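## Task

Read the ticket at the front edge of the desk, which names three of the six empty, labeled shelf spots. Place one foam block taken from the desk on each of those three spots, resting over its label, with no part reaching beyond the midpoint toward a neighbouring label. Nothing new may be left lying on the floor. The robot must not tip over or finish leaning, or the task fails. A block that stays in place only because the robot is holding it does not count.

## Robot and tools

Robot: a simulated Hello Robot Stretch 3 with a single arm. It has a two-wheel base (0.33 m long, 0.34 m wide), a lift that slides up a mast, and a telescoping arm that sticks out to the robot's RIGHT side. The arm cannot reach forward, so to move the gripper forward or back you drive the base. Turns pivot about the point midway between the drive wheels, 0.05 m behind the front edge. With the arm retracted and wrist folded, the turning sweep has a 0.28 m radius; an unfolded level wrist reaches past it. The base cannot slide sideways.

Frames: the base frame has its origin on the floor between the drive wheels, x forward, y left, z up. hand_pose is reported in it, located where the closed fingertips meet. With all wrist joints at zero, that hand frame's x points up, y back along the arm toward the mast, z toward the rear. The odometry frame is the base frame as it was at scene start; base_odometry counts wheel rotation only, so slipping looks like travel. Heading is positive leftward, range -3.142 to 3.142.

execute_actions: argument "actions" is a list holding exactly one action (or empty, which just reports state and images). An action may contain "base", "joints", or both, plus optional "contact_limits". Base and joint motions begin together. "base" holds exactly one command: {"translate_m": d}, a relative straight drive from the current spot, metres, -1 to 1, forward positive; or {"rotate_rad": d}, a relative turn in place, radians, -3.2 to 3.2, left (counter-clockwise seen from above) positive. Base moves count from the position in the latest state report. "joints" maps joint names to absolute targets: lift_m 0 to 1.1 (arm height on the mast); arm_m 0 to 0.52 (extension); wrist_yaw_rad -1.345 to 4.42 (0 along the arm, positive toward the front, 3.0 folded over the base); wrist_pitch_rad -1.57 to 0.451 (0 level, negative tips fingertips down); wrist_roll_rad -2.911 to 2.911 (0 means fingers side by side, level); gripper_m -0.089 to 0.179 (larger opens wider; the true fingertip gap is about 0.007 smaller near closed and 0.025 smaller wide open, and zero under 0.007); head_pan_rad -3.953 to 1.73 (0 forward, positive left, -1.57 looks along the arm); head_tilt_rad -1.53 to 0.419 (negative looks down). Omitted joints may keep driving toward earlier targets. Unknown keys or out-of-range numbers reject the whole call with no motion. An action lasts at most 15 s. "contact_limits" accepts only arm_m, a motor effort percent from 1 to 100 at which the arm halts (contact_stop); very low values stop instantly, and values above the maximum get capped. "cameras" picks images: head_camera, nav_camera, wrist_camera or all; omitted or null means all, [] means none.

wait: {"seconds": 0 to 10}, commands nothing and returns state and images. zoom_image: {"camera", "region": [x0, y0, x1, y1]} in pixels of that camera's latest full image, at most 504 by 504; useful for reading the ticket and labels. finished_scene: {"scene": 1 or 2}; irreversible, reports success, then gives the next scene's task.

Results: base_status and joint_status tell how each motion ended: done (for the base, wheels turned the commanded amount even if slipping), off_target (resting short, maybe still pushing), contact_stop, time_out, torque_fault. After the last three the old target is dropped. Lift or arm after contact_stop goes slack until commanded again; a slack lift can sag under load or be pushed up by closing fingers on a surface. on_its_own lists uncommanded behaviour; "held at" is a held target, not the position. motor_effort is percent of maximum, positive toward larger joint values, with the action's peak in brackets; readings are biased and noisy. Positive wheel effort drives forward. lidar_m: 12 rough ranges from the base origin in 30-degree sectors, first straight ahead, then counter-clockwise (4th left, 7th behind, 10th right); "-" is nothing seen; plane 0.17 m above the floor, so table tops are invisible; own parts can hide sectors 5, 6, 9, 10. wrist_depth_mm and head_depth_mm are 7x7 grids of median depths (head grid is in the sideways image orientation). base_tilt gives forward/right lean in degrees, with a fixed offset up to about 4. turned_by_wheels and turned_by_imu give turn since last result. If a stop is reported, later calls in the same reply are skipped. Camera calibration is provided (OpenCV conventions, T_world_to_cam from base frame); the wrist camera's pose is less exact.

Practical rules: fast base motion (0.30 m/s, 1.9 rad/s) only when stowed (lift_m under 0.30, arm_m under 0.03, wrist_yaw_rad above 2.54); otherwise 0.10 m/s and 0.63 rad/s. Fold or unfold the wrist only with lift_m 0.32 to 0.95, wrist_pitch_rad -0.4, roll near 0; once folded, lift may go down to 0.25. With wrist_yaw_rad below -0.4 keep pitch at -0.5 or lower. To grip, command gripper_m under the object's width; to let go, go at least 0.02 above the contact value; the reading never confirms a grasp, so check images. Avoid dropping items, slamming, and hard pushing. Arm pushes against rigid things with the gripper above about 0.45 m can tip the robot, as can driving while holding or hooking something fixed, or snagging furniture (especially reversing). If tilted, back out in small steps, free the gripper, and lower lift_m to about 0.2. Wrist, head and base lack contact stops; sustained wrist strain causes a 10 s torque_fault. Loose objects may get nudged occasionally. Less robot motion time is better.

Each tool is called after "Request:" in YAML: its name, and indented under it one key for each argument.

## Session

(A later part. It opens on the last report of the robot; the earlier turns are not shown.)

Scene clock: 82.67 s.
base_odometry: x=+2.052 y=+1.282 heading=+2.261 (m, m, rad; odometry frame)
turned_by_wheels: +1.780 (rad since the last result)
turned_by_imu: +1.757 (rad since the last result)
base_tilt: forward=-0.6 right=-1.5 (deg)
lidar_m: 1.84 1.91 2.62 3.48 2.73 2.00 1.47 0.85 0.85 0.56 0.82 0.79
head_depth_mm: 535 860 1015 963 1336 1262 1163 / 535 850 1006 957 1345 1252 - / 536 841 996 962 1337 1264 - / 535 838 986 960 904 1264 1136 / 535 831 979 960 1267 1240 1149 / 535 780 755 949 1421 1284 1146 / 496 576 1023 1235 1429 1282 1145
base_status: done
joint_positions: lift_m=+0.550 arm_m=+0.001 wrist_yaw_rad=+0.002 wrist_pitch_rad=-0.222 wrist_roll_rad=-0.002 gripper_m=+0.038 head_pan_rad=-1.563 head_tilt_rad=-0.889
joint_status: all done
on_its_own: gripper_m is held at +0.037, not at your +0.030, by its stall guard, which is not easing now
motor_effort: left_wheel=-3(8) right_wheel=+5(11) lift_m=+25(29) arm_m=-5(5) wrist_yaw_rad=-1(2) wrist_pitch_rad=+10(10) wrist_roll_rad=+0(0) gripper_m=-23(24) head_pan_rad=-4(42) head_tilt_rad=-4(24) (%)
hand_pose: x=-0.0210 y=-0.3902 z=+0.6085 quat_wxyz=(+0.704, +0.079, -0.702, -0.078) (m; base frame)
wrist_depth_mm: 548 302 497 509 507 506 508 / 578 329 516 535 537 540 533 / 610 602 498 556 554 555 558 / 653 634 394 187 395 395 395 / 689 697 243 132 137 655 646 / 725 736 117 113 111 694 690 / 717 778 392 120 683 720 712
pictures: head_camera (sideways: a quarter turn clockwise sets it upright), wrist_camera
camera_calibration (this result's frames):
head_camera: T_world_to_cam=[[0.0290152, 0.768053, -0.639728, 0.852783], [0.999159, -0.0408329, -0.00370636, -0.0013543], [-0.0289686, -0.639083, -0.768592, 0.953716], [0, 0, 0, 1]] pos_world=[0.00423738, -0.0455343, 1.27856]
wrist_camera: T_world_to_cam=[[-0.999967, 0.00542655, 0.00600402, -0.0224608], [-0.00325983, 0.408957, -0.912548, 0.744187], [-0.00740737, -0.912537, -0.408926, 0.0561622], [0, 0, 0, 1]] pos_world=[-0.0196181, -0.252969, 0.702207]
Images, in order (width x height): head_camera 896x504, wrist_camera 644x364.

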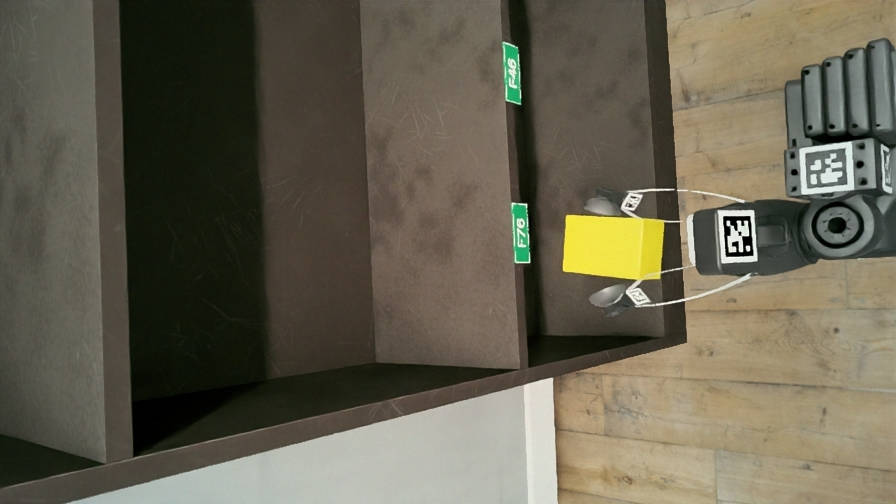

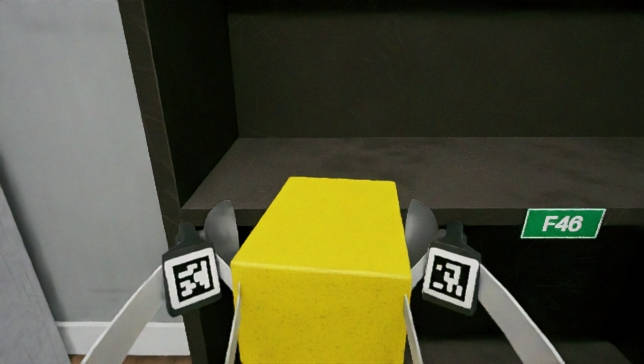

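Request:
execute_actions:
  actions:
    - {"base":{"translate_m":-0.022},"joints":{"arm_m":0.25,"lift_m":0.535}}
  cameras: []

Request:
execute_actions:
  actions:
    - {"joints":{"lift_m":0.508}}
  cameras: []

Request:
execute_actions:
  actions:
    - {"joints":{"gripper_m":0.12}}
  cameras: []

Request:
execute_actions:
  actions:
    - {"joints":{"arm_m":0}}
  cameras: ["wrist_camera"]

Request:
execute_actions:
  actions:
    - {"joints":{"wrist_yaw_rad":2.6,"lift_m":0.29,"gripper_m":0.08},"base":{"rotate_rad":1.365}}
  cameras: []

Request:
execute_actions:
  actions:
    - {"base":{"translate_m":1}}
  cameras: []

Request:
execute_actions:
  actions:
    - {"base":{"translate_m":1}}
  cameras: []

Request:
execute_actions:
  actions:
    - {"base":{"translate_m":0.64}}
  cameras: []

Request:
execute_actions:
  actions:
    - {"joints":{"wrist_yaw_rad":0,"lift_m":0.916,"gripper_m":0.17},"base":{"rotate_rad":1.78}}
  cameras: ["wrist_camera","nav_camera"]

Scene clock: 102.77 s.
base_odometry: x=+2.066 y=+1.265 heading=+2.260 (m, m, rad; odometry frame)
turned_by_wheels: +0.000 (rad since the last result)
turned_by_imu: +0.001 (rad since the last result)
base_tilt: forward=-0.4 right=-1.5 (deg)
lidar_m: 1.86 1.94 2.65 3.47 2.70 1.98 1.44 0.83 0.85 0.57 0.57 0.81
head_depth_mm: 535 857 1017 962 1336 1260 1153 / 536 849 1008 955 1343 1258 - / 534 847 996 969 - 1255 1151 / 534 841 989 912 1288 1262 1146 / 536 835 981 958 1290 1242 1148 / 535 812 900 900 1370 1291 1151 / 514 578 968 1238 1433 1284 1146
base_status: done
joint_positions: lift_m=+0.535 arm_m=+0.250 wrist_yaw_rad=+0.001 wrist_pitch_rad=-0.222 wrist_roll_rad=-0.002 gripper_m=+0.038 head_pan_rad=-1.563 head_tilt_rad=-0.889
joint_status: all done
on_its_own: gripper_m is held at +0.037, not at your +0.030, by its stall guard, which is not easing now
motor_effort: left_wheel=-3(8) right_wheel=+5(6) lift_m=+18(22) arm_m=+5(6) wrist_yaw_rad=-1(2) wrist_pitch_rad=+11(11) wrist_roll_rad=+0(0) gripper_m=-23(23) head_pan_rad=-4(4) head_tilt_rad=-5(4) (%)
hand_pose: x=-0.0212 y=-0.6392 z=+0.5939 quat_wxyz=(+0.704, +0.079, -0.702, -0.078) (m; base frame)
wrist_depth_mm: 215 283 286 288 288 289 289 / 215 297 303 303 306 303 305 / 215 307 323 321 321 322 325 / 215 305 334 188 333 334 336 / 215 263 200 133 137 263 264 / 201 215 117 112 110 214 209 / 174 174 163 119 162 174 174
pictures: none
No camera images: the call's "cameras" was empty. Leave "cameras" out to get every camera's image.

Scene clock: 103.80 s.
base_odometry: x=+2.066 y=+1.265 heading=+2.260 (m, m, rad; odometry frame)
turned_by_wheels: +0.000 (rad since the last result)
turned_by_imu: +0.000 (rad since the last result)
base_tilt: forward=-0.5 right=-1.4 (deg)
lidar_m: 1.86 1.94 2.65 3.48 2.71 1.98 1.44 0.83 0.85 0.57 0.57 0.81
head_depth_mm: 535 859 1015 963 1339 1266 1149 / 536 851 1008 958 1340 1265 - / 536 845 999 958 - 1258 1148 / 535 841 989 919 - 1261 1148 / 535 836 979 959 1293 1248 1152 / 535 808 892 895 1367 1281 1149 / 515 575 976 1233 1431 1286 1149
base_status: not commanded
joint_positions: lift_m=+0.508 arm_m=+0.250 wrist_yaw_rad=+0.001 wrist_pitch_rad=-0.221 wrist_roll_rad=-0.002 gripper_m=+0.038 head_pan_rad=-1.563 head_tilt_rad=-0.889
joint_status: all done
on_its_own: gripper_m is held at +0.037, not at your +0.030, by its stall guard, which is not easing now
motor_effort: left_wheel=-2(3) right_wheel=+5(5) lift_m=+18(15) arm_m=+5(5) wrist_yaw_rad=-1(1) wrist_pitch_rad=+10(11) wrist_roll_rad=+0(0) gripper_m=-23(24) head_pan_rad=-4(3) head_tilt_rad=-5(3) (%)
hand_pose: x=-0.0212 y=-0.6393 z=+0.5671 quat_wxyz=(+0.704, +0.079, -0.702, -0.078) (m; base frame)
wrist_depth_mm: 215 284 286 288 288 289 289 / 215 295 303 305 303 305 302 / 214 308 321 322 321 323 322 / 214 271 289 176 289 289 291 / 204 215 137 130 134 214 214 / 170 174 116 112 111 174 171 / 141 141 132 121 132 141 141
pictures: none
No camera images: the call's "cameras" was empty. Leave "cameras" out to get every camera's image.

Scene clock: 105.13 s.
base_odometry: x=+2.066 y=+1.265 heading=+2.260 (m, m, rad; odometry frame)
turned_by_wheels: +0.000 (rad since the last result)
turned_by_imu: +0.000 (rad since the last result)
base_tilt: forward=-0.4 right=-1.5 (deg)
lidar_m: 1.86 1.93 2.66 3.47 2.71 1.98 1.44 0.84 0.85 0.57 0.57 0.81
head_depth_mm: 534 861 1016 959 1331 1268 1146 / 536 854 1004 959 1340 1266 - / 534 845 999 957 - 1256 1143 / 535 842 986 939 - 1258 1147 / 537 833 984 960 1291 1247 1143 / 533 810 896 902 1371 1277 1142 / 514 575 967 1237 1436 1279 1140
base_status: not commanded
joint_positions: lift_m=+0.508 arm_m=+0.250 wrist_yaw_rad=+0.001 wrist_pitch_rad=-0.221 wrist_roll_rad=-0.002 gripper_m=+0.120 head_pan_rad=-1.563 head_tilt_rad=-0.889
joint_status: all done
motor_effort: left_wheel=-3(3) right_wheel=+5(5) lift_m=+18(18) arm_m=+5(5) wrist_yaw_rad=-1(1) wrist_pitch_rad=+10(10) wrist_roll_rad=+0(0) gripper_m=+0(96) head_pan_rad=-3(4) head_tilt_rad=-3(3) (%)
hand_pose: x=-0.0212 y=-0.6393 z=+0.5671 quat_wxyz=(+0.704, +0.079, -0.702, -0.078) (m; base frame)
wrist_depth_mm: 215 283 288 288 288 289 288 / 215 295 305 305 301 305 305 / 216 308 321 319 322 323 322 / 215 271 290 176 290 288 290 / 204 225 204 130 170 226 215 / 170 - 139 112 157 - 170 / - 141 132 121 132 141 141
pictures: none
No camera images: the call's "cameras" was empty. Leave "cameras" out to get every camera's image.

Scene clock: 108.20 s.
base_odometry: x=+2.066 y=+1.265 heading=+2.260 (m, m, rad; odometry frame)
turned_by_wheels: +0.000 (rad since the last result)
turned_by_imu: +0.001 (rad since the last result)
base_tilt: forward=-0.5 right=-1.4 (deg)
lidar_m: 1.86 1.93 2.66 3.45 2.70 1.98 1.44 0.84 0.85 0.57 0.57 0.81
head_depth_mm: 535 853 1015 958 1333 1263 1144 / 535 853 1005 959 1341 1257 1191 / 536 843 995 959 1335 1263 - / 536 843 994 915 1313 1271 1135 / 535 833 980 957 1295 1238 1154 / 536 811 897 900 1375 1281 1150 / 515 575 974 1236 1431 1287 1151
base_status: not commanded
joint_positions: lift_m=+0.508 arm_m=+0.001 wrist_yaw_rad=+0.001 wrist_pitch_rad=-0.221 wrist_roll_rad=-0.002 gripper_m=+0.120 head_pan_rad=-1.563 head_tilt_rad=-0.889
joint_status: all done
motor_effort: left_wheel=-4(3) right_wheel=+5(5) lift_m=+18(18) arm_m=-5(11) wrist_yaw_rad=-1(1) wrist_pitch_rad=+10(10) wrist_roll_rad=+0(0) gripper_m=+0(0) head_pan_rad=-4(3) head_tilt_rad=-3(4) (%)
hand_pose: x=-0.0212 y=-0.3903 z=+0.5671 quat_wxyz=(+0.704, +0.079, -0.702, -0.078) (m; base frame)
wrist_depth_mm: 547 301 496 508 512 507 509 / 590 324 523 536 540 539 540 / 615 348 456 352 454 447 453 / 651 350 340 328 341 340 340 / 693 685 599 643 643 645 645 / 737 - 625 688 690 - 680 / 714 764 594 682 687 679 667
pictures: wrist_camera
camera_calibration (this result's frames):
wrist_camera: T_world_to_cam=[[-0.999963, 0.0061353, 0.00599944, -0.0221049], [-0.00297112, 0.408355, -0.912818, 0.706348], [-0.00805032, -0.912803, -0.408322, 0.038708], [0, 0, 0, 1]] pos_world=[-0.0196938, -0.252972, 0.660705]
Images, in order (width x height): wrist_camera 644x364.

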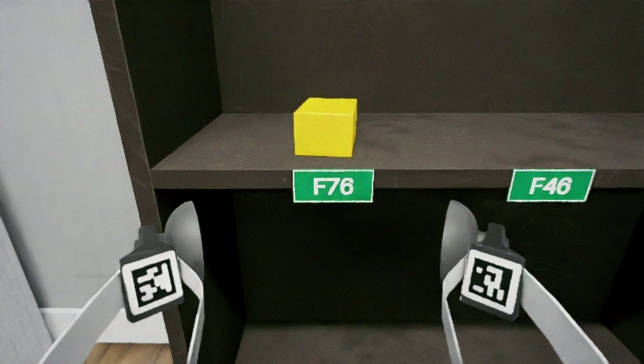

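Scene clock: 111.37 s.
base_odometry: x=+2.066 y=+1.265 heading=-2.658 (m, m, rad; odometry frame)
turned_by_wheels: +1.365 (rad since the last result)
turned_by_imu: +1.347 (rad since the last result)
base_tilt: forward=-0.4 right=-1.8 (deg)
lidar_m: 3.55 3.48 2.14 1.45 1.44 0.84 0.82 0.57 0.81 1.49 1.86 2.23
head_depth_mm: 1379 1401 1216 1508 1376 1283 1150 / 1374 1436 1742 1586 1437 1278 1155 / 1774 1992 1836 1682 1457 1282 1164 / 1770 2018 1978 1674 1445 1285 1183 / 1732 2004 1978 1679 1451 1286 1147 / 1688 1931 1979 1673 1461 1280 1148 / 1666 1877 1997 1680 1454 1279 1149
base_status: done
joint_positions: lift_m=+0.290 arm_m=+0.001 wrist_yaw_rad=+2.598 wrist_pitch_rad=-0.221 wrist_roll_rad=-0.002 gripper_m=+0.080 head_pan_rad=-1.563 head_tilt_rad=-0.889
joint_status: all done
motor_effort: left_wheel=-3(10) right_wheel=+4(11) lift_m=+18(20) arm_m=-4(5) wrist_yaw_rad=+2(1) wrist_pitch_rad=+10(10) wrist_roll_rad=+0(0) gripper_m=+0(97) head_pan_rad=-4(4) head_tilt_rad=-4(5) (%)
hand_pose: x=+0.1053 y=+0.0638 z=+0.3491 quat_wxyz=(+0.265, +0.697, -0.113, +0.657) (m; base frame)
wrist_depth_mm: - - - - - - - / - - - - - - - / - - - - - - - / - - - - - - - / 820 821 865 825 887 814 808 / 649 666 627 655 639 673 653 / 540 538 543 543 540 537 538
pictures: none
No camera images: the call's "cameras" was empty. Leave "cameras" out to get every camera's image.

Scene clock: 116.37 s.
base_odometry: x=+1.180 y=+0.800 heading=-2.658 (m, m, rad; odometry frame)
turned_by_wheels: +0.000 (rad since the last result)
turned_by_imu: +0.006 (rad since the last result)
base_tilt: forward=-0.4 right=-1.4 (deg)
lidar_m: 2.30 2.51 2.36 2.11 1.89 1.75 1.53 1.57 1.86 1.66 1.67 2.00
head_depth_mm: 1692 1973 1998 1670 1450 1285 1147 / 1650 1932 1984 1674 1458 1286 1149 / 1616 1873 1970 1667 1457 1281 1163 / 1581 1812 1987 1680 1455 1278 1186 / 1538 1751 1911 1683 1463 1286 1146 / 1509 1718 1923 1676 1461 1277 1147 / 1461 1675 1891 1667 1456 1273 1154
base_status: done
joint_positions: lift_m=+0.290 arm_m=+0.001 wrist_yaw_rad=+2.598 wrist_pitch_rad=-0.221 wrist_roll_rad=-0.002 gripper_m=+0.080 head_pan_rad=-1.563 head_tilt_rad=-0.889
joint_status: not commanded
motor_effort: left_wheel=-4(7) right_wheel=+5(12) lift_m=+18(18) arm_m=-4(4) wrist_yaw_rad=+2(2) wrist_pitch_rad=+10(10) wrist_roll_rad=+0(0) gripper_m=+0(0) head_pan_rad=-3(3) head_tilt_rad=-4(4) (%)
hand_pose: x=+0.1052 y=+0.0639 z=+0.3491 quat_wxyz=(+0.264, +0.697, -0.113, +0.657) (m; base frame)
wrist_depth_mm: - - - - - - - / - - - - - - - / - - - - - - - / - - - - - - - / 827 822 854 806 853 808 821 / 651 666 631 654 633 682 655 / 542 539 539 541 540 539 544
pictures: none
No camera images: the call's "cameras" was empty. Leave "cameras" out to get every camera's image.

Scene clock: 121.37 s.
base_odometry: x=+0.295 y=+0.336 heading=-2.658 (m, m, rad; odometry frame)
turned_by_wheels: +0.000 (rad since the last result)
turned_by_imu: +0.006 (rad since the last result)
base_tilt: forward=-0.4 right=-1.4 (deg)
lidar_m: 1.30 1.56 2.36 2.28 2.32 2.64 2.53 2.52 1.63 1.47 1.47 1.70
head_depth_mm: 1490 1745 1948 1660 1459 1284 1148 / 1455 1670 1903 1676 1454 1281 1142 / 1416 1647 1877 1666 1465 1273 1165 / 1376 1591 1838 1675 1457 1277 1184 / 1340 1556 1821 1686 1457 1278 1146 / 1316 1500 1767 1673 1444 1287 1146 / 1281 1474 1716 1668 1442 1280 1146
base_status: done
joint_positions: lift_m=+0.290 arm_m=+0.001 wrist_yaw_rad=+2.598 wrist_pitch_rad=-0.221 wrist_roll_rad=-0.002 gripper_m=+0.080 head_pan_rad=-1.563 head_tilt_rad=-0.889
joint_status: not commanded
motor_effort: left_wheel=-3(8) right_wheel=+5(12) lift_m=+18(18) arm_m=-4(4) wrist_yaw_rad=+1(1) wrist_pitch_rad=+10(10) wrist_roll_rad=+0(0) gripper_m=+0(0) head_pan_rad=-3(3) head_tilt_rad=-4(4) (%)
hand_pose: x=+0.1052 y=+0.0639 z=+0.3491 quat_wxyz=(+0.264, +0.697, -0.113, +0.657) (m; base frame)
wrist_depth_mm: - - - - - - - / - - - - - - - / - - - - - - - / - - - - - - - / 818 827 863 821 851 818 820 / 651 669 625 652 642 673 662 / 546 536 539 539 540 541 543
pictures: none
No camera images: the call's "cameras" was empty. Leave "cameras" out to get every camera's image.

Scene clock: 125.20 s.
base_odometry: x=-0.272 y=+0.038 heading=-2.658 (m, m, rad; odometry frame)
turned_by_wheels: +0.000 (rad since the last result)
turned_by_imu: +0.004 (rad since the last result)
base_tilt: forward=-0.5 right=-1.6 (deg)
lidar_m: 0.81 0.69 1.05 2.41 2.42 2.95 3.16 2.42 1.50 1.34 1.35 1.10
head_depth_mm: 1357 1598 1845 1680 1459 1285 1148 / 1333 1536 1825 1681 1458 1279 1145 / 1288 1500 1768 1671 1453 1275 1169 / 1265 1451 1720 1678 1442 1288 1184 / 1223 1412 1664 1662 1445 1279 1145 / 1203 1369 1618 1672 1455 1278 1152 / 1175 1346 1561 1681 1462 1286 1148
base_status: done
joint_positions: lift_m=+0.290 arm_m=+0.001 wrist_yaw_rad=+2.598 wrist_pitch_rad=-0.221 wrist_roll_rad=-0.002 gripper_m=+0.080 head_pan_rad=-1.563 head_tilt_rad=-0.889
joint_status: not commanded
motor_effort: left_wheel=-3(7) right_wheel=+5(12) lift_m=+18(18) arm_m=-4(4) wrist_yaw_rad=+1(1) wrist_pitch_rad=+10(10) wrist_roll_rad=+0(0) gripper_m=-1(1) head_pan_rad=-4(4) head_tilt_rad=-3(6) (%)
hand_pose: x=+0.1052 y=+0.0639 z=+0.3491 quat_wxyz=(+0.264, +0.697, -0.113, +0.657) (m; base frame)
wrist_depth_mm: - - - - - - 924 / - - - - - - - / - - - - - - - / - - - - - - - / 811 814 859 820 851 815 819 / 643 672 623 647 638 673 655 / 539 538 540 540 540 540 547
pictures: none
No camera images: the call's "cameras" was empty. Leave "cameras" out to get every camera's image.

Scene clock: 131.73 s.
base_odometry: x=-0.272 y=+0.038 heading=-0.879 (m, m, rad; odometry frame)
turned_by_wheels: +1.780 (rad since the last result)
turned_by_imu: +1.757 (rad since the last result)
base_tilt: forward=-0.4 right=-1.7 (deg)
lidar_m: 2.41 2.53 3.22 3.15 1.87 1.39 1.34 1.40 1.09 0.69 0.98 1.91
head_depth_mm: 800 625 1656 - - - 1128 / 797 624 1614 1742 - - 1130 / 799 607 1603 - - - 1149 / 800 606 1114 - - 1279 1152 / 802 624 1087 1033 1410 1291 1148 / 801 624 1110 1612 1451 1277 1151 / 802 623 1620 1691 1451 1294 1146
base_status: done
joint_positions: lift_m=+0.916 arm_m=+0.001 wrist_yaw_rad=+0.002 wrist_pitch_rad=-0.221 wrist_roll_rad=-0.002 gripper_m=+0.170 head_pan_rad=-1.563 head_tilt_rad=-0.889
joint_status: all done
motor_effort: left_wheel=-2(10) right_wheel=+4(11) lift_m=+25(33) arm_m=-5(5) wrist_yaw_rad=-1(3) wrist_pitch_rad=+10(10) wrist_roll_rad=+0(0) gripper_m=+1(99) head_pan_rad=-3(4) head_tilt_rad=-5(4) (%)
hand_pose: x=-0.0210 y=-0.3903 z=+0.9747 quat_wxyz=(+0.704, +0.079, -0.702, -0.078) (m; base frame)
wrist_depth_mm: 976 954 943 956 945 951 914 / - - - - - 971 965 / 480 474 478 431 428 411 394 / 321 321 317 316 314 315 312 / 735 - - - - - 751 / - - 780 750 - - 745 / - - 683 666 - - 857
pictures: nav_camera (sideways: a quarter turn counterclockwise sets it upright), wrist_camera
camera_calibration (this result's frames):
nav_camera: T_world_to_cam=[[-0.00542669, -0.800017, 0.599953, -0.738769], [-0.999962, 0.000253585, -0.0087067, 0.0647389], [0.00681336, -0.599978, -0.799988, 0.997496], [0, 0, 0, 1]] pos_world=[0.053931, 0.00743154, 1.24178]
wrist_camera: T_world_to_cam=[[-0.999967, 0.00541811, 0.00599977, -0.024655], [-0.00326558, 0.408195, -0.912889, 1.07842], [-0.00739521, -0.912879, -0.408164, 0.204987], [0, 0, 0, 1]] pos_world=[-0.0196166, -0.252945, 1.0683]
Images, in order (width x height): nav_camera 672x504, wrist_camera 644x364.

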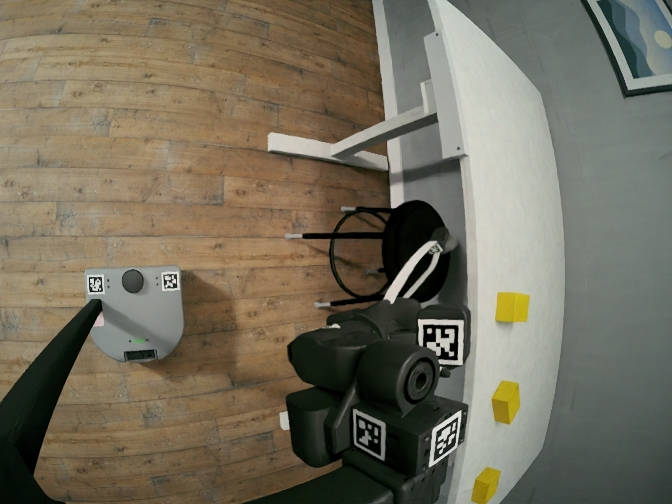

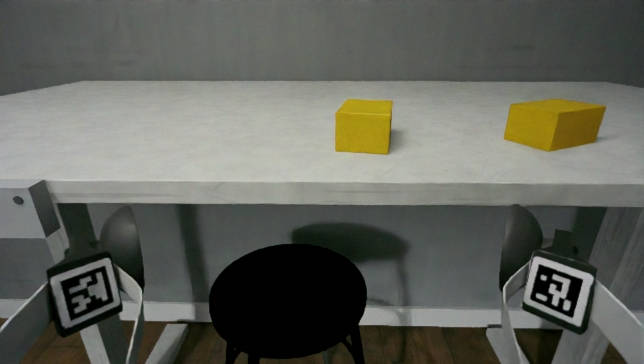

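Request:
execute_actions:
  actions:
    - {"base":{"translate_m":-0.05},"joints":{"arm_m":0.278}}
  cameras: []

Request:
execute_actions:
  actions:
    - {"joints":{"lift_m":0.91,"gripper_m":0.036}}
  cameras: []

Request:
execute_actions:
  actions:
    - {"joints":{"lift_m":0.94}}
  cameras: ["wrist_camera"]

Scene clock: 141.97 s.
base_odometry: x=-0.304 y=+0.077 heading=-0.879 (m, m, rad; odometry frame)
turned_by_wheels: +0.000 (rad since the last result)
turned_by_imu: +0.001 (rad since the last result)
base_tilt: forward=-0.4 right=-1.7 (deg)
lidar_m: 2.46 2.58 3.25 3.17 1.80 1.33 1.29 1.35 1.07 0.71 0.70 1.91
head_depth_mm: 831 - - 1687 1448 1285 1143 / 892 - 1673 1668 1451 1281 1142 / - - 1648 1663 1459 1290 1148 / 870 - 1141 1593 1425 1281 1148 / 797 596 1081 1578 1425 1278 1155 / 802 623 1088 1098 1426 1288 1153 / 800 622 1580 1647 1450 1275 1151
base_status: done
joint_positions: lift_m=+0.916 arm_m=+0.278 wrist_yaw_rad=+0.001 wrist_pitch_rad=-0.221 wrist_roll_rad=-0.002 gripper_m=+0.170 head_pan_rad=-1.563 head_tilt_rad=-0.889
joint_status: all done
motor_effort: left_wheel=-3(9) right_wheel=+4(6) lift_m=+26(25) arm_m=+5(5) wrist_yaw_rad=-1(1) wrist_pitch_rad=+10(10) wrist_roll_rad=+0(0) gripper_m=+0(1) head_pan_rad=-3(3) head_tilt_rad=-5(4) (%)
hand_pose: x=-0.0212 y=-0.6673 z=+0.9747 quat_wxyz=(+0.704, +0.079, -0.702, -0.078) (m; base frame)
wrist_depth_mm: 720 722 717 710 698 696 691 / 745 743 752 733 739 726 723 / 468 468 473 469 472 465 465 / 302 304 303 190 304 302 303 / 231 237 213 140 213 235 225 / - 174 122 115 171 178 185 / 143 147 132 120 148 148 143
pictures: none
No camera images: the call's "cameras" was empty. Leave "cameras" out to get every camera's image.

Scene clock: 143.80 s.
base_odometry: x=-0.304 y=+0.077 heading=-0.879 (m, m, rad; odometry frame)
turned_by_wheels: +0.000 (rad since the last result)
turned_by_imu: +0.000 (rad since the last result)
base_tilt: forward=-0.5 right=-1.4 (deg)
lidar_m: 2.46 2.60 3.25 3.16 1.81 1.34 1.29 1.35 1.07 0.71 0.70 1.91
head_depth_mm: 835 - - 1676 1437 1281 1148 / 872 - 1668 1670 1443 1291 1148 / 890 - 1680 1676 1454 1278 1147 / 852 - 1145 1604 1421 1283 1149 / 803 604 1089 1566 1413 1281 1149 / 799 622 1087 1099 1431 1278 1150 / 800 624 1570 1651 1451 1284 1148
base_status: not commanded
joint_positions: lift_m=+0.910 arm_m=+0.278 wrist_yaw_rad=+0.001 wrist_pitch_rad=-0.221 wrist_roll_rad=-0.002 gripper_m=+0.037 head_pan_rad=-1.563 head_tilt_rad=-0.889
joint_status: all done
motor_effort: left_wheel=-3(3) right_wheel=+4(4) lift_m=+18(22) arm_m=+5(5) wrist_yaw_rad=-1(1) wrist_pitch_rad=+10(10) wrist_roll_rad=+0(0) gripper_m=-22(100) head_pan_rad=-3(3) head_tilt_rad=-4(3) (%)
hand_pose: x=-0.0212 y=-0.6673 z=+0.9692 quat_wxyz=(+0.704, +0.079, -0.702, -0.078) (m; base frame)
wrist_depth_mm: 715 711 715 708 707 710 693 / 748 751 737 734 733 727 732 / 443 452 450 447 449 449 449 / 292 291 290 176 290 289 290 / 215 214 138 130 134 215 214 / 170 178 120 116 113 173 170 / 141 141 133 125 134 141 141
pictures: none
No camera images: the call's "cameras" was empty. Leave "cameras" out to get every camera's image.

Scene clock: 144.87 s.
base_odometry: x=-0.304 y=+0.077 heading=-0.879 (m, m, rad; odometry frame)
turned_by_wheels: +0.000 (rad since the last result)
turned_by_imu: +0.000 (rad since the last result)
base_tilt: forward=-0.3 right=-1.4 (deg)
lidar_m: 2.46 2.59 3.24 3.15 1.81 1.33 1.29 1.35 1.07 0.71 0.70 1.91
head_depth_mm: - - 1698 1648 1462 1282 1147 / - 586 1652 1677 1459 1282 1146 / - - 1644 1685 1457 1271 1145 / - - 1175 1599 1430 1284 1147 / 835 603 1087 1565 1427 1285 1145 / 801 625 1083 1095 1431 1284 1148 / 800 624 1561 1630 1456 1278 1148
base_status: not commanded
joint_positions: lift_m=+0.940 arm_m=+0.278 wrist_yaw_rad=+0.001 wrist_pitch_rad=-0.221 wrist_roll_rad=-0.002 gripper_m=+0.037 head_pan_rad=-1.563 head_tilt_rad=-0.889
joint_status: all done
motor_effort: left_wheel=-3(3) right_wheel=+4(4) lift_m=+25(23) arm_m=+5(5) wrist_yaw_rad=-1(1) wrist_pitch_rad=+10(10) wrist_roll_rad=+0(0) gripper_m=-22(22) head_pan_rad=-3(3) head_tilt_rad=-5(5) (%)
hand_pose: x=-0.0212 y=-0.6673 z=+0.9987 quat_wxyz=(+0.704, +0.079, -0.702, -0.078) (m; base frame)
wrist_depth_mm: 728 729 712 704 705 695 690 / 759 764 753 751 742 740 739 / 562 561 557 555 560 559 556 / 362 365 365 191 364 364 364 / 270 269 146 133 138 269 268 / 214 222 120 116 113 222 213 / 177 177 166 123 168 177 177
pictures: wrist_camera
camera_calibration (this result's frames):
wrist_camera: T_world_to_cam=[[-0.999963, 0.00612536, 0.00599919, -0.0229984], [-0.00297668, 0.408159, -0.912906, 1.21342], [-0.0080405, -0.91289, -0.408126, -0.0381779], [0, 0, 0, 1]] pos_world=[-0.0196925, -0.52998, 1.09229]
Images, in order (width x height): wrist_camera 644x364.

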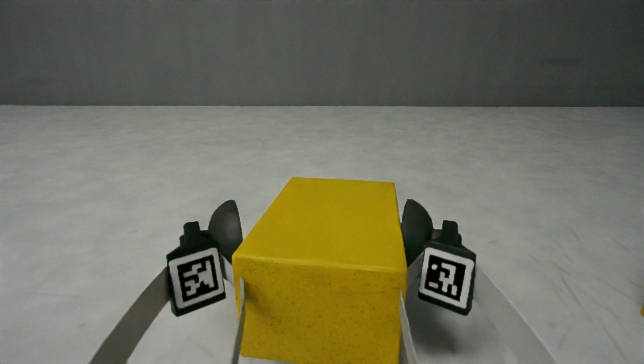

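Request:
execute_actions:
  actions:
    - {"joints":{"arm_m":0}}
  cameras: []

Request:
execute_actions:
  actions:
    - {"joints":{"wrist_yaw_rad":2.6,"lift_m":0.29},"base":{"rotate_rad":1.795}}
  cameras: []

Request:
execute_actions:
  actions:
    - {"base":{"translate_m":1}}
  cameras: []

Request:
execute_actions:
  actions:
    - {"base":{"translate_m":1}}
  cameras: []

Request:
execute_actions:
  actions:
    - {"base":{"translate_m":0.65}}
  cameras: []

Request:
execute_actions:
  actions:
    - {"joints":{"wrist_yaw_rad":0,"lift_m":0.5},"base":{"rotate_rad":1.32}}
  cameras: ["wrist_camera","head_camera"]

Scene clock: 157.63 s.
base_odometry: x=-0.304 y=+0.077 heading=-0.879 (m, m, rad; odometry frame)
turned_by_wheels: +0.000 (rad since the last result)
turned_by_imu: +0.002 (rad since the last result)
base_tilt: forward=-0.5 right=-1.4 (deg)
lidar_m: 2.46 2.58 3.24 3.16 1.81 1.33 1.29 1.34 1.07 0.71 0.70 1.91
head_depth_mm: 802 613 1602 - - - 1131 / 802 625 1635 - - - 1152 / 802 623 590 - - - 1151 / 801 623 428 - - 1262 1149 / 802 625 1031 1569 1426 1280 1152 / 804 624 1085 1107 1428 1284 1151 / 802 622 1563 1635 1443 1279 1141
base_status: not commanded
joint_positions: lift_m=+0.940 arm_m=+0.001 wrist_yaw_rad=+0.001 wrist_pitch_rad=-0.221 wrist_roll_rad=-0.002 gripper_m=+0.037 head_pan_rad=-1.563 head_tilt_rad=-0.889
joint_status: all done
motor_effort: left_wheel=-2(3) right_wheel=+4(4) lift_m=+26(25) arm_m=-5(4) wrist_yaw_rad=-1(0) wrist_pitch_rad=+10(10) wrist_roll_rad=+0(0) gripper_m=-22(22) head_pan_rad=-4(4) head_tilt_rad=-4(4) (%)
hand_pose: x=-0.0212 y=-0.3903 z=+0.9987 quat_wxyz=(+0.704, +0.079, -0.702, -0.078) (m; base frame)
wrist_depth_mm: 957 962 965 952 942 936 941 / - - - - - - - / 566 572 569 563 570 415 565 / 365 368 366 191 371 367 367 / 726 - 146 133 137 - 706 / 847 - 120 116 113 - 847 / - - 649 123 - - -
pictures: none
No camera images: the call's "cameras" was empty. Leave "cameras" out to get every camera's image.

Scene clock: 164.37 s.
base_odometry: x=-0.304 y=+0.077 heading=+0.916 (m, m, rad; odometry frame)
turned_by_wheels: +1.795 (rad since the last result)
turned_by_imu: +1.773 (rad since the last result)
base_tilt: forward=-0.5 right=-1.6 (deg)
lidar_m: 2.70 1.51 1.29 1.30 1.07 0.80 0.70 1.06 2.47 2.46 2.83 3.19
head_depth_mm: 2212 2369 1973 1671 1454 1282 1145 / 2237 2425 1978 1684 1448 1281 1143 / 2287 2403 1972 1667 1452 1292 1173 / 2301 2405 1986 1674 1467 1281 1185 / 2366 2416 1994 1675 1449 1275 1143 / 2430 2435 1988 1691 1453 1279 1144 / 2478 2388 1995 1687 1459 1285 1147
base_status: done
joint_positions: lift_m=+0.290 arm_m=+0.001 wrist_yaw_rad=+2.598 wrist_pitch_rad=-0.222 wrist_roll_rad=-0.002 gripper_m=+0.037 head_pan_rad=-1.563 head_tilt_rad=-0.889
joint_status: all done
motor_effort: left_wheel=-3(8) right_wheel=+5(9) lift_m=+18(25) arm_m=-5(5) wrist_yaw_rad=+3(2) wrist_pitch_rad=+11(10) wrist_roll_rad=+0(0) gripper_m=-22(22) head_pan_rad=-3(3) head_tilt_rad=-3(4) (%)
hand_pose: x=+0.1054 y=+0.0637 z=+0.3490 quat_wxyz=(+0.265, +0.697, -0.113, +0.657) (m; base frame)
wrist_depth_mm: - - - - - - - / - - - - - - - / - - - - - - - / - - - 191 - - - / 816 814 146 133 137 826 816 / 653 675 121 116 113 678 650 / 542 547 506 123 516 547 539
pictures: none
No camera images: the call's "cameras" was empty. Leave "cameras" out to get every camera's image.

Scene clock: 169.37 s.
base_odometry: x=+0.305 y=+0.870 heading=+0.916 (m, m, rad; odometry frame)
turned_by_wheels: +0.000 (rad since the last result)
turned_by_imu: +0.006 (rad since the last result)
base_tilt: forward=-0.7 right=-1.5 (deg)
lidar_m: 2.19 1.23 1.06 1.05 1.21 1.89 1.70 2.63 2.73 2.72 2.61 2.16
head_depth_mm: 2429 2398 1976 1672 1453 1277 1148 / 2481 2423 1973 1665 1457 1284 1139 / 2481 2435 1971 1682 1451 1285 1168 / 2554 2430 1993 1672 1451 1269 1186 / 2620 2414 1975 1677 1447 1286 1146 / 2667 2425 1982 1667 1453 1278 1144 / 2729 2433 1977 1694 1455 1275 1149
base_status: done
joint_positions: lift_m=+0.290 arm_m=+0.001 wrist_yaw_rad=+2.598 wrist_pitch_rad=-0.222 wrist_roll_rad=-0.002 gripper_m=+0.037 head_pan_rad=-1.563 head_tilt_rad=-0.889
joint_status: not commanded
motor_effort: left_wheel=-3(8) right_wheel=+5(11) lift_m=+18(18) arm_m=-5(4) wrist_yaw_rad=+2(2) wrist_pitch_rad=+10(10) wrist_roll_rad=+0(0) gripper_m=-22(22) head_pan_rad=-3(3) head_tilt_rad=-4(4) (%)
hand_pose: x=+0.1052 y=+0.0638 z=+0.3490 quat_wxyz=(+0.265, +0.697, -0.113, +0.657) (m; base frame)
wrist_depth_mm: 827 897 943 - - - - / 874 920 - - - - - / 914 - - - - - - / 949 - - 191 - - - / 816 810 146 133 137 803 813 / 652 690 120 116 113 682 646 / 542 545 506 123 518 544 541
pictures: none
No camera images: the call's "cameras" was empty. Leave "cameras" out to get every camera's image.

Scene clock: 174.47 s.
base_odometry: x=+0.914 y=+1.663 heading=+0.916 (m, m, rad; odometry frame)
turned_by_wheels: +0.000 (rad since the last result)
turned_by_imu: +0.006 (rad since the last result)
base_tilt: forward=-0.6 right=-1.5 (deg)
lidar_m: 1.24 0.95 0.81 0.81 0.93 1.59 2.71 3.44 2.97 2.58 1.49 1.27
head_depth_mm: 2619 2410 1986 1679 1454 1281 1153 / 2705 2411 1992 1677 1455 1284 1152 / 2717 2417 1967 1686 1451 1281 1164 / 2733 2422 1953 1674 1462 1276 1180 / 2395 2424 1979 1680 1457 1278 1145 / 2789 2437 1981 1684 1449 1272 1146 / 2792 2439 1984 1676 1443 1270 1152
base_status: done
joint_positions: lift_m=+0.290 arm_m=+0.001 wrist_yaw_rad=+2.598 wrist_pitch_rad=-0.222 wrist_roll_rad=-0.002 gripper_m=+0.037 head_pan_rad=-1.563 head_tilt_rad=-0.889
joint_status: not commanded
motor_effort: left_wheel=-3(9) right_wheel=+5(12) lift_m=+18(18) arm_m=-4(4) wrist_yaw_rad=+1(1) wrist_pitch_rad=+10(11) wrist_roll_rad=+0(0) gripper_m=-22(22) head_pan_rad=-3(3) head_tilt_rad=-4(4) (%)
hand_pose: x=+0.1052 y=+0.0638 z=+0.3490 quat_wxyz=(+0.265, +0.697, -0.112, +0.657) (m; base frame)
wrist_depth_mm: 656 684 733 785 850 923 - / 684 725 773 824 907 - - / 717 766 818 876 971 - - / 753 814 858 191 - - - / 772 804 146 133 138 806 807 / 653 673 120 116 113 678 651 / 540 539 511 123 511 541 547
pictures: none
No camera images: the call's "cameras" was empty. Leave "cameras" out to get every camera's image.

Scene clock: 178.33 s.
base_odometry: x=+1.311 y=+2.178 heading=+0.916 (m, m, rad; odometry frame)
turned_by_wheels: +0.000 (rad since the last result)
turned_by_imu: +0.004 (rad since the last result)
base_tilt: forward=-0.5 right=-1.6 (deg)
lidar_m: 0.59 0.76 0.65 0.65 0.75 1.28 3.37 3.66 2.66 1.19 0.82 0.83
head_depth_mm: 2736 2373 1983 1690 1459 1281 1145 / 2480 2432 1978 1672 1447 1288 1152 / 2475 2429 1969 1668 1442 1282 1163 / 2886 2387 1977 1685 1451 1282 1188 / 2776 2093 1927 1677 1446 1288 1149 / 1680 1984 1806 1652 1454 1278 1147 / 1593 1237 1410 1637 1421 1287 1155
base_status: done
joint_positions: lift_m=+0.290 arm_m=+0.001 wrist_yaw_rad=+2.598 wrist_pitch_rad=-0.222 wrist_roll_rad=-0.002 gripper_m=+0.037 head_pan_rad=-1.563 head_tilt_rad=-0.889
joint_status: not commanded
motor_effort: left_wheel=-3(8) right_wheel=+5(13) lift_m=+18(18) arm_m=-4(4) wrist_yaw_rad=+2(1) wrist_pitch_rad=+11(10) wrist_roll_rad=+0(0) gripper_m=-22(22) head_pan_rad=-3(4) head_tilt_rad=-4(3) (%)
hand_pose: x=+0.1052 y=+0.0638 z=+0.3489 quat_wxyz=(+0.265, +0.697, -0.112, +0.657) (m; base frame)
wrist_depth_mm: 535 561 599 645 692 742 754 / 554 586 626 678 737 797 771 / 587 631 666 727 786 853 779 / 621 646 704 191 828 907 788 / 652 679 147 133 137 827 761 / 646 686 120 116 113 683 651 / 542 532 510 123 512 540 524
pictures: none
No camera images: the call's "cameras" was empty. Leave "cameras" out to get every camera's image.

Scene clock: 181.27 s.
base_odometry: x=+1.311 y=+2.178 heading=+2.235 (m, m, rad; odometry frame)
turned_by_wheels: +1.320 (rad since the last result)
turned_by_imu: +1.303 (rad since the last result)
base_tilt: forward=-0.4 right=-1.5 (deg)
lidar_m: 0.65 0.67 0.92 2.53 3.67 3.25 2.65 0.81 0.84 0.66 0.59 0.67
head_depth_mm: 556 863 1020 1001 1342 1278 1144 / 557 859 1016 1000 1314 1266 1190 / 557 851 1007 1002 1309 1261 - / 533 848 1007 1003 1261 1257 1133 / 534 847 994 1001 1316 1262 1146 / 536 832 943 955 1215 1286 1144 / 534 645 702 1267 1437 1279 1149
base_status: done
joint_positions: lift_m=+0.500 arm_m=+0.001 wrist_yaw_rad=+0.002 wrist_pitch_rad=-0.223 wrist_roll_rad=-0.002 gripper_m=+0.037 head_pan_rad=-1.563 head_tilt_rad=-0.889
joint_status: all done
motor_effort: left_wheel=-3(9) right_wheel=+5(12) lift_m=+26(26) arm_m=-4(5) wrist_yaw_rad=-2(2) wrist_pitch_rad=+11(11) wrist_roll_rad=+0(0) gripper_m=-21(21) head_pan_rad=-3(4) head_tilt_rad=-4(5) (%)
hand_pose: x=-0.0210 y=-0.3902 z=+0.5584 quat_wxyz=(+0.704, +0.080, -0.702, -0.078) (m; base frame)
wrist_depth_mm: 565 341 512 515 516 515 511 / 596 342 543 544 545 542 538 / 634 367 521 539 543 541 543 / 675 352 349 191 352 349 350 / 722 433 146 132 137 649 639 / 751 746 121 116 113 682 675 / 766 740 522 123 635 664 653
pictures: head_camera (sideways: a quarter turn clockwise sets it upright), wrist_camera
camera_calibration (this result's frames):
head_camera: T_world_to_cam=[[0.0293802, 0.768257, -0.639467, 0.85244], [0.99914, -0.0413085, -0.0037229, -0.00133264], [-0.0292756, -0.638808, -0.768809, 0.954], [0, 0, 0, 1]] pos_world=[0.00421558, -0.0455255, 1.27855]
wrist_camera: T_world_to_cam=[[-0.999968, 0.00521304, 0.00601272, -0.0221972], [-0.00335056, 0.409528, -0.912291, 0.698474], [-0.00721819, -0.912282, -0.409498, 0.0361351], [0, 0, 0, 1]] pos_world=[-0.0195954, -0.252964, 0.652142]
Images, in order (width x height): head_camera 896x504, wrist_camera 644x364.

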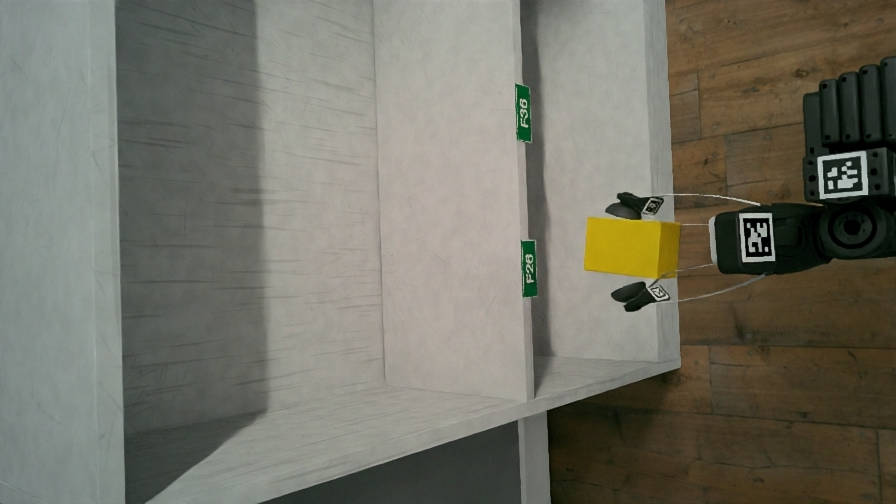

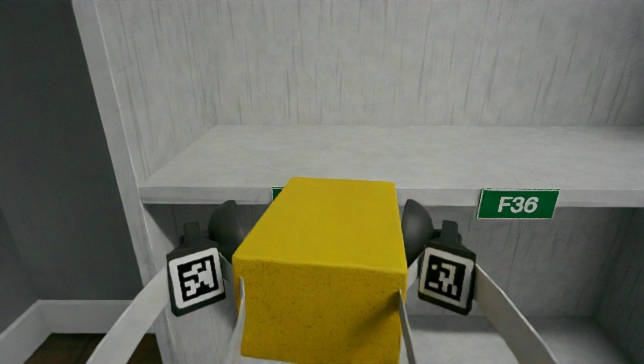

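Request:
execute_actions:
  actions:
    - {"base":{"translate_m":0.018},"joints":{"arm_m":0.265,"lift_m":0.505}}
  cameras: []

Request:
execute_actions:
  actions:
    - {"joints":{"lift_m":0.476}}
  cameras: []

Request:
execute_actions:
  actions:
    - {"joints":{"gripper_m":0.12}}
  cameras: []

Request:
execute_actions:
  actions:
    - {"joints":{"arm_m":0}}
  cameras: ["wrist_camera"]

Request:
execute_actions:
  actions:
    - {"joints":{"wrist_yaw_rad":2.6,"lift_m":0.29,"gripper_m":0.08},"base":{"rotate_rad":1.68}}
  cameras: []

Request:
execute_actions:
  actions:
    - {"base":{"translate_m":1}}
  cameras: []

Request:
execute_actions:
  actions:
    - {"base":{"translate_m":1}}
  cameras: []

Request:
execute_actions:
  actions:
    - {"base":{"translate_m":0.56},"joints":{"head_pan_rad":0,"head_tilt_rad":-0.6}}
  cameras: ["head_camera"]

Request:
execute_actions:
  actions:
    - {"joints":{"wrist_yaw_rad":0,"lift_m":0.916,"gripper_m":0.17,"head_pan_rad":-1.57,"head_tilt_rad":-0.9},"base":{"rotate_rad":1.45}}
  cameras: ["wrist_camera"]

Scene clock: 198.97 s.
base_odometry: x=+1.299 y=+2.193 heading=+2.235 (m, m, rad; odometry frame)
turned_by_wheels: +0.000 (rad since the last result)
turned_by_imu: +0.001 (rad since the last result)
base_tilt: forward=-0.3 right=-1.4 (deg)
lidar_m: 0.63 0.65 0.89 2.45 3.66 3.27 2.67 0.83 0.86 0.59 0.59 0.66
head_depth_mm: 557 863 1020 999 1341 1266 1143 / 558 860 1018 1001 1311 1270 - / 556 854 1007 1003 - 1257 1149 / 534 848 1001 989 1274 1262 1144 / 534 850 996 1002 1292 1259 1151 / 536 822 906 933 1377 1281 1147 / 534 593 987 1266 1447 1287 1149
base_status: done
joint_positions: lift_m=+0.505 arm_m=+0.265 wrist_yaw_rad=+0.001 wrist_pitch_rad=-0.223 wrist_roll_rad=-0.002 gripper_m=+0.037 head_pan_rad=-1.563 head_tilt_rad=-0.889
joint_status: all done
motor_effort: left_wheel=-3(4) right_wheel=+5(9) lift_m=+25(27) arm_m=+5(4) wrist_yaw_rad=-1(2) wrist_pitch_rad=+11(11) wrist_roll_rad=+0(0) gripper_m=-22(22) head_pan_rad=-4(4) head_tilt_rad=-4(4) (%)
hand_pose: x=-0.0212 y=-0.6542 z=+0.5634 quat_wxyz=(+0.704, +0.079, -0.702, -0.078) (m; base frame)
wrist_depth_mm: 217 282 285 284 283 281 279 / 216 296 300 298 298 296 296 / 218 307 317 317 315 314 313 / 217 307 335 191 330 330 329 / 217 265 146 133 137 267 266 / 203 221 120 116 113 220 212 / 175 175 164 123 167 175 175
pictures: none
No camera images: the call's "cameras" was empty. Leave "cameras" out to get every camera's image.

Scene clock: 200.00 s.
base_odometry: x=+1.299 y=+2.193 heading=+2.235 (m, m, rad; odometry frame)
turned_by_wheels: +0.000 (rad since the last result)
turned_by_imu: +0.000 (rad since the last result)
base_tilt: forward=-0.4 right=-1.5 (deg)
lidar_m: 0.63 0.65 0.89 2.46 3.67 3.25 2.68 0.83 0.86 0.59 0.59 0.65
head_depth_mm: 557 862 1025 1005 1334 1263 1149 / 558 863 1011 1001 1308 1261 - / 557 855 1011 1005 - 1262 1150 / 534 850 1002 979 - 1258 1148 / 535 846 996 1001 1290 1268 1156 / 536 827 903 940 1377 1282 1138 / 535 592 992 1262 1437 1278 1151
base_status: not commanded
joint_positions: lift_m=+0.476 arm_m=+0.265 wrist_yaw_rad=+0.001 wrist_pitch_rad=-0.221 wrist_roll_rad=-0.002 gripper_m=+0.037 head_pan_rad=-1.563 head_tilt_rad=-0.889
joint_status: all done
motor_effort: left_wheel=-4(3) right_wheel=+5(4) lift_m=+18(25) arm_m=+5(5) wrist_yaw_rad=-1(1) wrist_pitch_rad=+10(11) wrist_roll_rad=+0(0) gripper_m=-22(22) head_pan_rad=-4(3) head_tilt_rad=-3(4) (%)
hand_pose: x=-0.0212 y=-0.6543 z=+0.5351 quat_wxyz=(+0.704, +0.079, -0.702, -0.078) (m; base frame)
wrist_depth_mm: 216 284 284 284 282 282 279 / 217 294 301 300 299 296 294 / 217 306 318 319 316 315 311 / 218 272 289 177 290 292 289 / 203 214 138 130 134 215 214 / 171 174 120 116 113 177 170 / 141 141 133 125 136 141 141
pictures: none
No camera images: the call's "cameras" was empty. Leave "cameras" out to get every camera's image.

Scene clock: 201.33 s.
base_odometry: x=+1.299 y=+2.193 heading=+2.235 (m, m, rad; odometry frame)
turned_by_wheels: +0.000 (rad since the last result)
turned_by_imu: +0.000 (rad since the last result)
base_tilt: forward=-0.6 right=-1.6 (deg)
lidar_m: 0.63 0.65 0.89 2.46 3.68 3.28 2.67 0.83 0.86 0.59 0.59 0.65
head_depth_mm: 559 861 1015 1007 1334 1264 1147 / 558 860 1017 1002 1306 1254 - / 558 855 1008 1002 - 1258 1146 / 534 851 1001 990 - 1258 1145 / 534 845 995 998 1289 1266 1143 / 535 827 902 936 1381 1289 1146 / 535 592 992 1265 1432 1284 1145
base_status: not commanded
joint_positions: lift_m=+0.476 arm_m=+0.265 wrist_yaw_rad=+0.001 wrist_pitch_rad=-0.221 wrist_roll_rad=-0.002 gripper_m=+0.120 head_pan_rad=-1.563 head_tilt_rad=-0.889
joint_status: all done
motor_effort: left_wheel=-3(3) right_wheel=+5(5) lift_m=+17(18) arm_m=+5(5) wrist_yaw_rad=-1(1) wrist_pitch_rad=+10(10) wrist_roll_rad=+0(0) gripper_m=+0(97) head_pan_rad=-3(4) head_tilt_rad=-4(4) (%)
hand_pose: x=-0.0212 y=-0.6543 z=+0.5352 quat_wxyz=(+0.704, +0.079, -0.702, -0.078) (m; base frame)
wrist_depth_mm: 218 283 284 284 282 281 279 / 216 296 301 300 298 296 296 / 218 307 320 314 314 316 313 / 218 270 289 176 290 290 291 / 204 226 204 130 171 227 214 / 170 - 141 116 156 - 170 / - 140 132 125 132 141 141
pictures: none
No camera images: the call's "cameras" was empty. Leave "cameras" out to get every camera's image.

Scene clock: 204.50 s.
base_odometry: x=+1.299 y=+2.193 heading=+2.235 (m, m, rad; odometry frame)
turned_by_wheels: +0.000 (rad since the last result)
turned_by_imu: +0.001 (rad since the last result)
base_tilt: forward=-0.4 right=-1.5 (deg)
lidar_m: 0.63 0.65 0.89 2.46 3.67 3.27 2.67 0.83 0.86 0.59 0.58 0.65
head_depth_mm: 557 862 1018 1000 1334 1269 1146 / 559 859 1018 999 1310 1263 1179 / 557 855 1013 999 1321 1266 1186 / 533 852 1006 958 1311 1291 1135 / 535 845 996 1000 1291 1269 1144 / 535 826 908 938 1364 1274 1151 / 535 592 992 1262 1436 1283 1142
base_status: not commanded
joint_positions: lift_m=+0.476 arm_m=+0.001 wrist_yaw_rad=+0.001 wrist_pitch_rad=-0.221 wrist_roll_rad=-0.002 gripper_m=+0.120 head_pan_rad=-1.563 head_tilt_rad=-0.889
joint_status: all done
motor_effort: left_wheel=-3(3) right_wheel=+5(5) lift_m=+17(18) arm_m=-5(4) wrist_yaw_rad=-1(1) wrist_pitch_rad=+10(10) wrist_roll_rad=+0(0) gripper_m=+0(0) head_pan_rad=-3(3) head_tilt_rad=-3(4) (%)
hand_pose: x=-0.0212 y=-0.3903 z=+0.5352 quat_wxyz=(+0.704, +0.079, -0.702, -0.078) (m; base frame)
wrist_depth_mm: 563 309 510 511 513 513 512 / 594 333 530 546 545 539 544 / 639 360 454 367 452 455 450 / 667 391 341 337 341 336 341 / 728 702 622 651 647 646 646 / 748 - 650 704 696 - 678 / 740 739 604 642 643 644 636
pictures: wrist_camera
camera_calibration (this result's frames):
wrist_camera: T_world_to_cam=[[-0.999963, 0.00614177, 0.00600284, -0.021914], [-0.00297259, 0.408242, -0.912869, 0.677152], [-0.00805724, -0.912853, -0.408208, 0.0255666], [0, 0, 0, 1]] pos_world=[-0.0196943, -0.252969, 0.628719]
Images, in order (width x height): wrist_camera 644x364.

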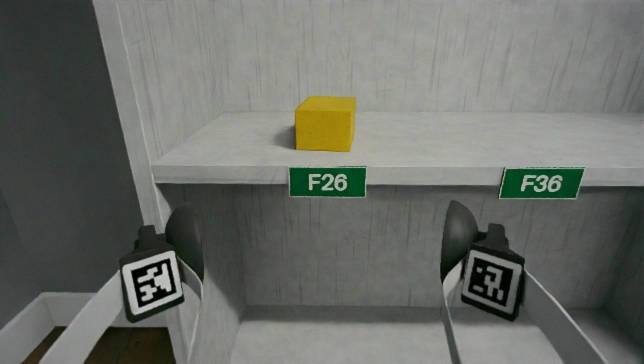

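Scene clock: 207.83 s.
base_odometry: x=+1.299 y=+2.193 heading=-2.368 (m, m, rad; odometry frame)
turned_by_wheels: +1.680 (rad since the last result)
turned_by_imu: +1.657 (rad since the last result)
base_tilt: forward=-0.3 right=-1.6 (deg)
lidar_m: 3.37 4.04 3.18 1.94 0.83 0.84 0.58 0.81 0.64 0.63 0.68 1.01
head_depth_mm: 544 626 737 894 1126 1282 1152 / 547 631 738 899 1150 1281 1151 / 550 633 747 902 1155 1287 1166 / 553 638 750 910 1167 1282 1176 / 556 642 754 924 1181 1286 1141 / 559 645 764 931 1192 1285 1148 / 561 649 767 935 1211 1288 1158
base_status: done
joint_positions: lift_m=+0.290 arm_m=+0.001 wrist_yaw_rad=+2.598 wrist_pitch_rad=-0.221 wrist_roll_rad=-0.002 gripper_m=+0.080 head_pan_rad=-1.563 head_tilt_rad=-0.889
joint_status: all done
motor_effort: left_wheel=-3(9) right_wheel=+5(12) lift_m=+18(19) arm_m=-4(5) wrist_yaw_rad=+1(3) wrist_pitch_rad=+10(10) wrist_roll_rad=+0(0) gripper_m=-1(97) head_pan_rad=-3(4) head_tilt_rad=-4(5) (%)
hand_pose: x=+0.1053 y=+0.0638 z=+0.3492 quat_wxyz=(+0.264, +0.697, -0.113, +0.657) (m; base frame)
wrist_depth_mm: - - - - - - - / - - - - - - - / - - - - - - - / - - - - - - - / 825 827 872 825 874 816 816 / 653 659 619 653 637 687 649 / 545 545 543 543 534 543 542
pictures: none
No camera images: the call's "cameras" was empty. Leave "cameras" out to get every camera's image.

Scene clock: 212.93 s.
base_odometry: x=+0.584 y=+1.494 heading=-2.368 (m, m, rad; odometry frame)
turned_by_wheels: +0.000 (rad since the last result)
turned_by_imu: +0.006 (rad since the last result)
base_tilt: forward=-0.3 right=-1.6 (deg)
lidar_m: 2.38 2.71 3.08 2.74 2.37 1.63 1.59 0.95 0.75 0.74 0.80 1.19
head_depth_mm: 644 741 851 1055 1331 1276 1144 / 648 669 579 1062 1361 1281 1148 / 652 672 580 1076 1353 1275 1168 / 655 672 582 1080 1348 1284 1185 / 660 670 580 1093 1387 1297 1148 / 664 669 581 1106 1380 1287 1138 / 666 671 587 1112 1374 1285 1149
base_status: done
joint_positions: lift_m=+0.290 arm_m=+0.001 wrist_yaw_rad=+2.598 wrist_pitch_rad=-0.221 wrist_roll_rad=-0.002 gripper_m=+0.080 head_pan_rad=-1.563 head_tilt_rad=-0.889
joint_status: not commanded
motor_effort: left_wheel=-3(8) right_wheel=+5(12) lift_m=+18(18) arm_m=-5(4) wrist_yaw_rad=+2(2) wrist_pitch_rad=+10(10) wrist_roll_rad=+0(0) gripper_m=+0(1) head_pan_rad=-3(3) head_tilt_rad=-5(3) (%)
hand_pose: x=+0.1052 y=+0.0639 z=+0.3491 quat_wxyz=(+0.264, +0.697, -0.113, +0.657) (m; base frame)
wrist_depth_mm: - - - - - - - / - - - - - - - / - - - - - - - / - - - - - - - / 813 824 856 815 872 806 810 / 656 668 629 652 642 668 650 / 539 538 543 538 542 540 541
pictures: none
No camera images: the call's "cameras" was empty. Leave "cameras" out to get every camera's image.

Scene clock: 218.03 s.
base_odometry: x=-0.132 y=+0.796 heading=-2.368 (m, m, rad; odometry frame)
turned_by_wheels: +0.000 (rad since the last result)
turned_by_imu: +0.006 (rad since the last result)
base_tilt: forward=-0.3 right=-1.4 (deg)
lidar_m: 1.43 1.41 2.95 2.89 3.17 2.58 2.34 1.09 0.86 0.85 0.92 1.37
head_depth_mm: 746 668 1008 1221 1413 1280 1152 / 751 672 1023 1236 1431 1284 1145 / 755 716 1022 1239 1426 1281 1166 / 761 878 1034 1260 1434 1286 1188 / 766 884 1040 1276 1436 1285 1150 / 770 890 1055 1285 1454 1282 1145 / 776 896 1054 1295 1449 1281 1151
base_status: done
joint_positions: lift_m=+0.290 arm_m=+0.001 wrist_yaw_rad=+2.598 wrist_pitch_rad=-0.221 wrist_roll_rad=-0.002 gripper_m=+0.080 head_pan_rad=-1.563 head_tilt_rad=-0.889
joint_status: not commanded
motor_effort: left_wheel=-3(8) right_wheel=+5(12) lift_m=+18(18) arm_m=-4(4) wrist_yaw_rad=+1(2) wrist_pitch_rad=+10(10) wrist_roll_rad=+0(0) gripper_m=+0(0) head_pan_rad=-4(4) head_tilt_rad=-4(4) (%)
hand_pose: x=+0.1052 y=+0.0639 z=+0.3491 quat_wxyz=(+0.264, +0.697, -0.113, +0.657) (m; base frame)
wrist_depth_mm: - - - - - - - / - - - - - - - / - - - - - - - / - - - - - - - / 819 819 876 813 850 815 822 / 656 666 622 655 635 678 642 / 540 544 538 542 542 539 543
pictures: none
No camera images: the call's "cameras" was empty. Leave "cameras" out to get every camera's image.

Scene clock: 221.53 s.
base_odometry: x=-0.533 y=+0.405 heading=-2.369 (m, m, rad; odometry frame)
turned_by_wheels: +0.000 (rad since the last result)
turned_by_imu: +0.003 (rad since the last result)
base_tilt: forward=-0.5 right=-1.4 (deg)
lidar_m: 0.88 0.91 2.19 2.84 3.09 3.24 2.51 1.17 0.93 0.92 0.99 0.94
head_depth_mm: 1119 1199 848 671 1672 1493 1282 / 1132 1206 851 667 1657 1398 1251 / 1130 1220 855 672 1730 1504 1279 / 1141 1218 858 673 1728 1508 1279 / 1145 1228 857 678 1735 1522 1284 / 1150 1222 858 679 1732 1440 1284 / 1161 1240 863 679 1113 1512 1300
base_status: done
joint_positions: lift_m=+0.290 arm_m=+0.001 wrist_yaw_rad=+2.598 wrist_pitch_rad=-0.221 wrist_roll_rad=-0.002 gripper_m=+0.080 head_pan_rad=-0.007 head_tilt_rad=-0.605
joint_status: all done
motor_effort: left_wheel=-3(6) right_wheel=+5(12) lift_m=+18(18) arm_m=-4(4) wrist_yaw_rad=+2(1) wrist_pitch_rad=+10(10) wrist_roll_rad=+0(0) gripper_m=+0(0) head_pan_rad=+4(41) head_tilt_rad=+2(17) (%)
hand_pose: x=+0.1052 y=+0.0639 z=+0.3491 quat_wxyz=(+0.264, +0.697, -0.113, +0.657) (m; base frame)
wrist_depth_mm: - - - - - - - / - - - - - - - / - - - - - - - / - - - - - - - / 826 819 858 809 871 815 816 / 645 664 623 645 637 678 661 / 540 544 550 543 537 541 541
pictures: head_camera (sideways: a quarter turn clockwise sets it upright)
camera_calibration (this result's frames):
head_camera: T_world_to_cam=[[-0.557495, 0.0389812, -0.829264, 1.10339], [0.0548337, 0.998445, 0.0100705, -0.013531], [0.828367, -0.0398574, -0.558766, 0.675562], [0, 0, 0, 1]] pos_world=[0.0562623, -0.00257536, 1.29262]
Images, in order (width x height): head_camera 896x504.

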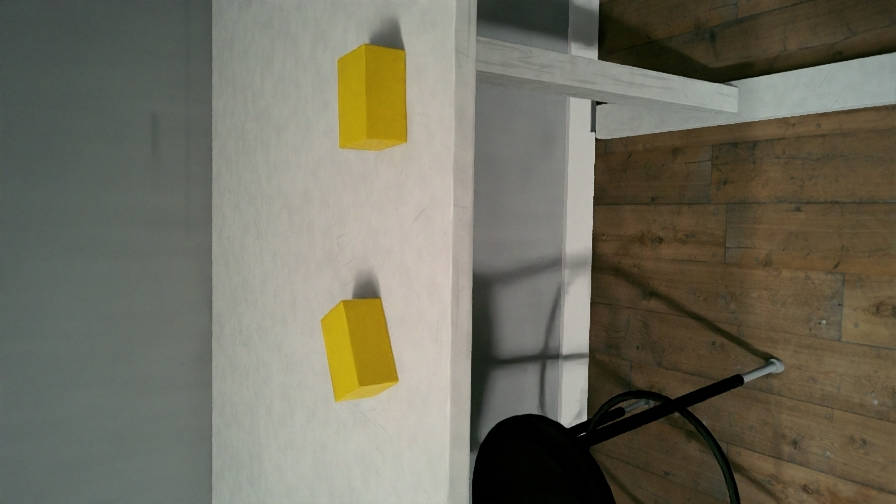

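Scene clock: 228.07 s.
base_odometry: x=-0.533 y=+0.405 heading=-0.919 (m, m, rad; odometry frame)
turned_by_wheels: +1.450 (rad since the last result)
turned_by_imu: +1.432 (rad since the last result)
base_tilt: forward=-0.5 right=-1.6 (deg)
lidar_m: 2.83 2.96 3.47 3.14 1.31 0.95 0.92 0.95 0.95 0.94 0.88 1.33
head_depth_mm: 802 647 1718 - - - 1114 / 802 637 1570 1694 - - 1124 / 802 623 1596 - - - 1141 / 802 623 1630 - - 1286 1144 / 801 625 1652 1690 1459 1277 1149 / 802 625 1622 1668 1455 1283 1144 / 803 622 1590 1616 1458 1284 1144
base_status: done
joint_positions: lift_m=+0.916 arm_m=+0.001 wrist_yaw_rad=+0.002 wrist_pitch_rad=-0.221 wrist_roll_rad=-0.002 gripper_m=+0.170 head_pan_rad=-1.563 head_tilt_rad=-0.889
joint_status: all done
motor_effort: left_wheel=-3(8) right_wheel=+5(11) lift_m=+25(28) arm_m=-5(4) wrist_yaw_rad=-1(4) wrist_pitch_rad=+10(10) wrist_roll_rad=+0(0) gripper_m=+0(100) head_pan_rad=-4(44) head_tilt_rad=-4(20) (%)
hand_pose: x=-0.0210 y=-0.3903 z=+0.9748 quat_wxyz=(+0.704, +0.079, -0.702, -0.078) (m; base frame)
wrist_depth_mm: - - - - 961 961 966 / - - - - - - - / 478 430 426 474 395 479 954 / 358 358 357 356 359 358 358 / - - - - - - - / - 790 - - - - - / 814 - - - - - -
pictures: wrist_camera
camera_calibration (this result's frames):
wrist_camera: T_world_to_cam=[[-0.999967, 0.00547984, 0.00600333, -0.0246497], [-0.00324412, 0.408135, -0.912916, 1.07844], [-0.0074528, -0.912905, -0.408104, 0.204919], [0, 0, 0, 1]] pos_world=[-0.019623, -0.252945, 1.0683]
Images, in order (width x height): wrist_camera 644x364.

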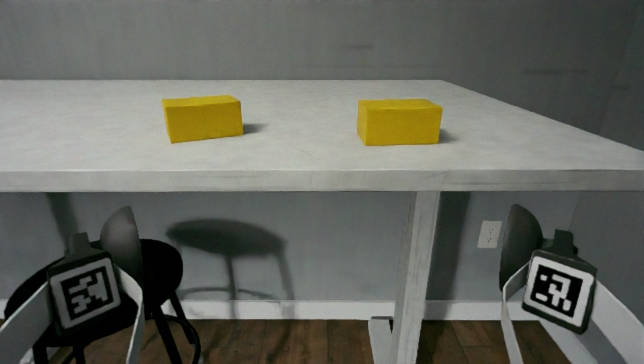

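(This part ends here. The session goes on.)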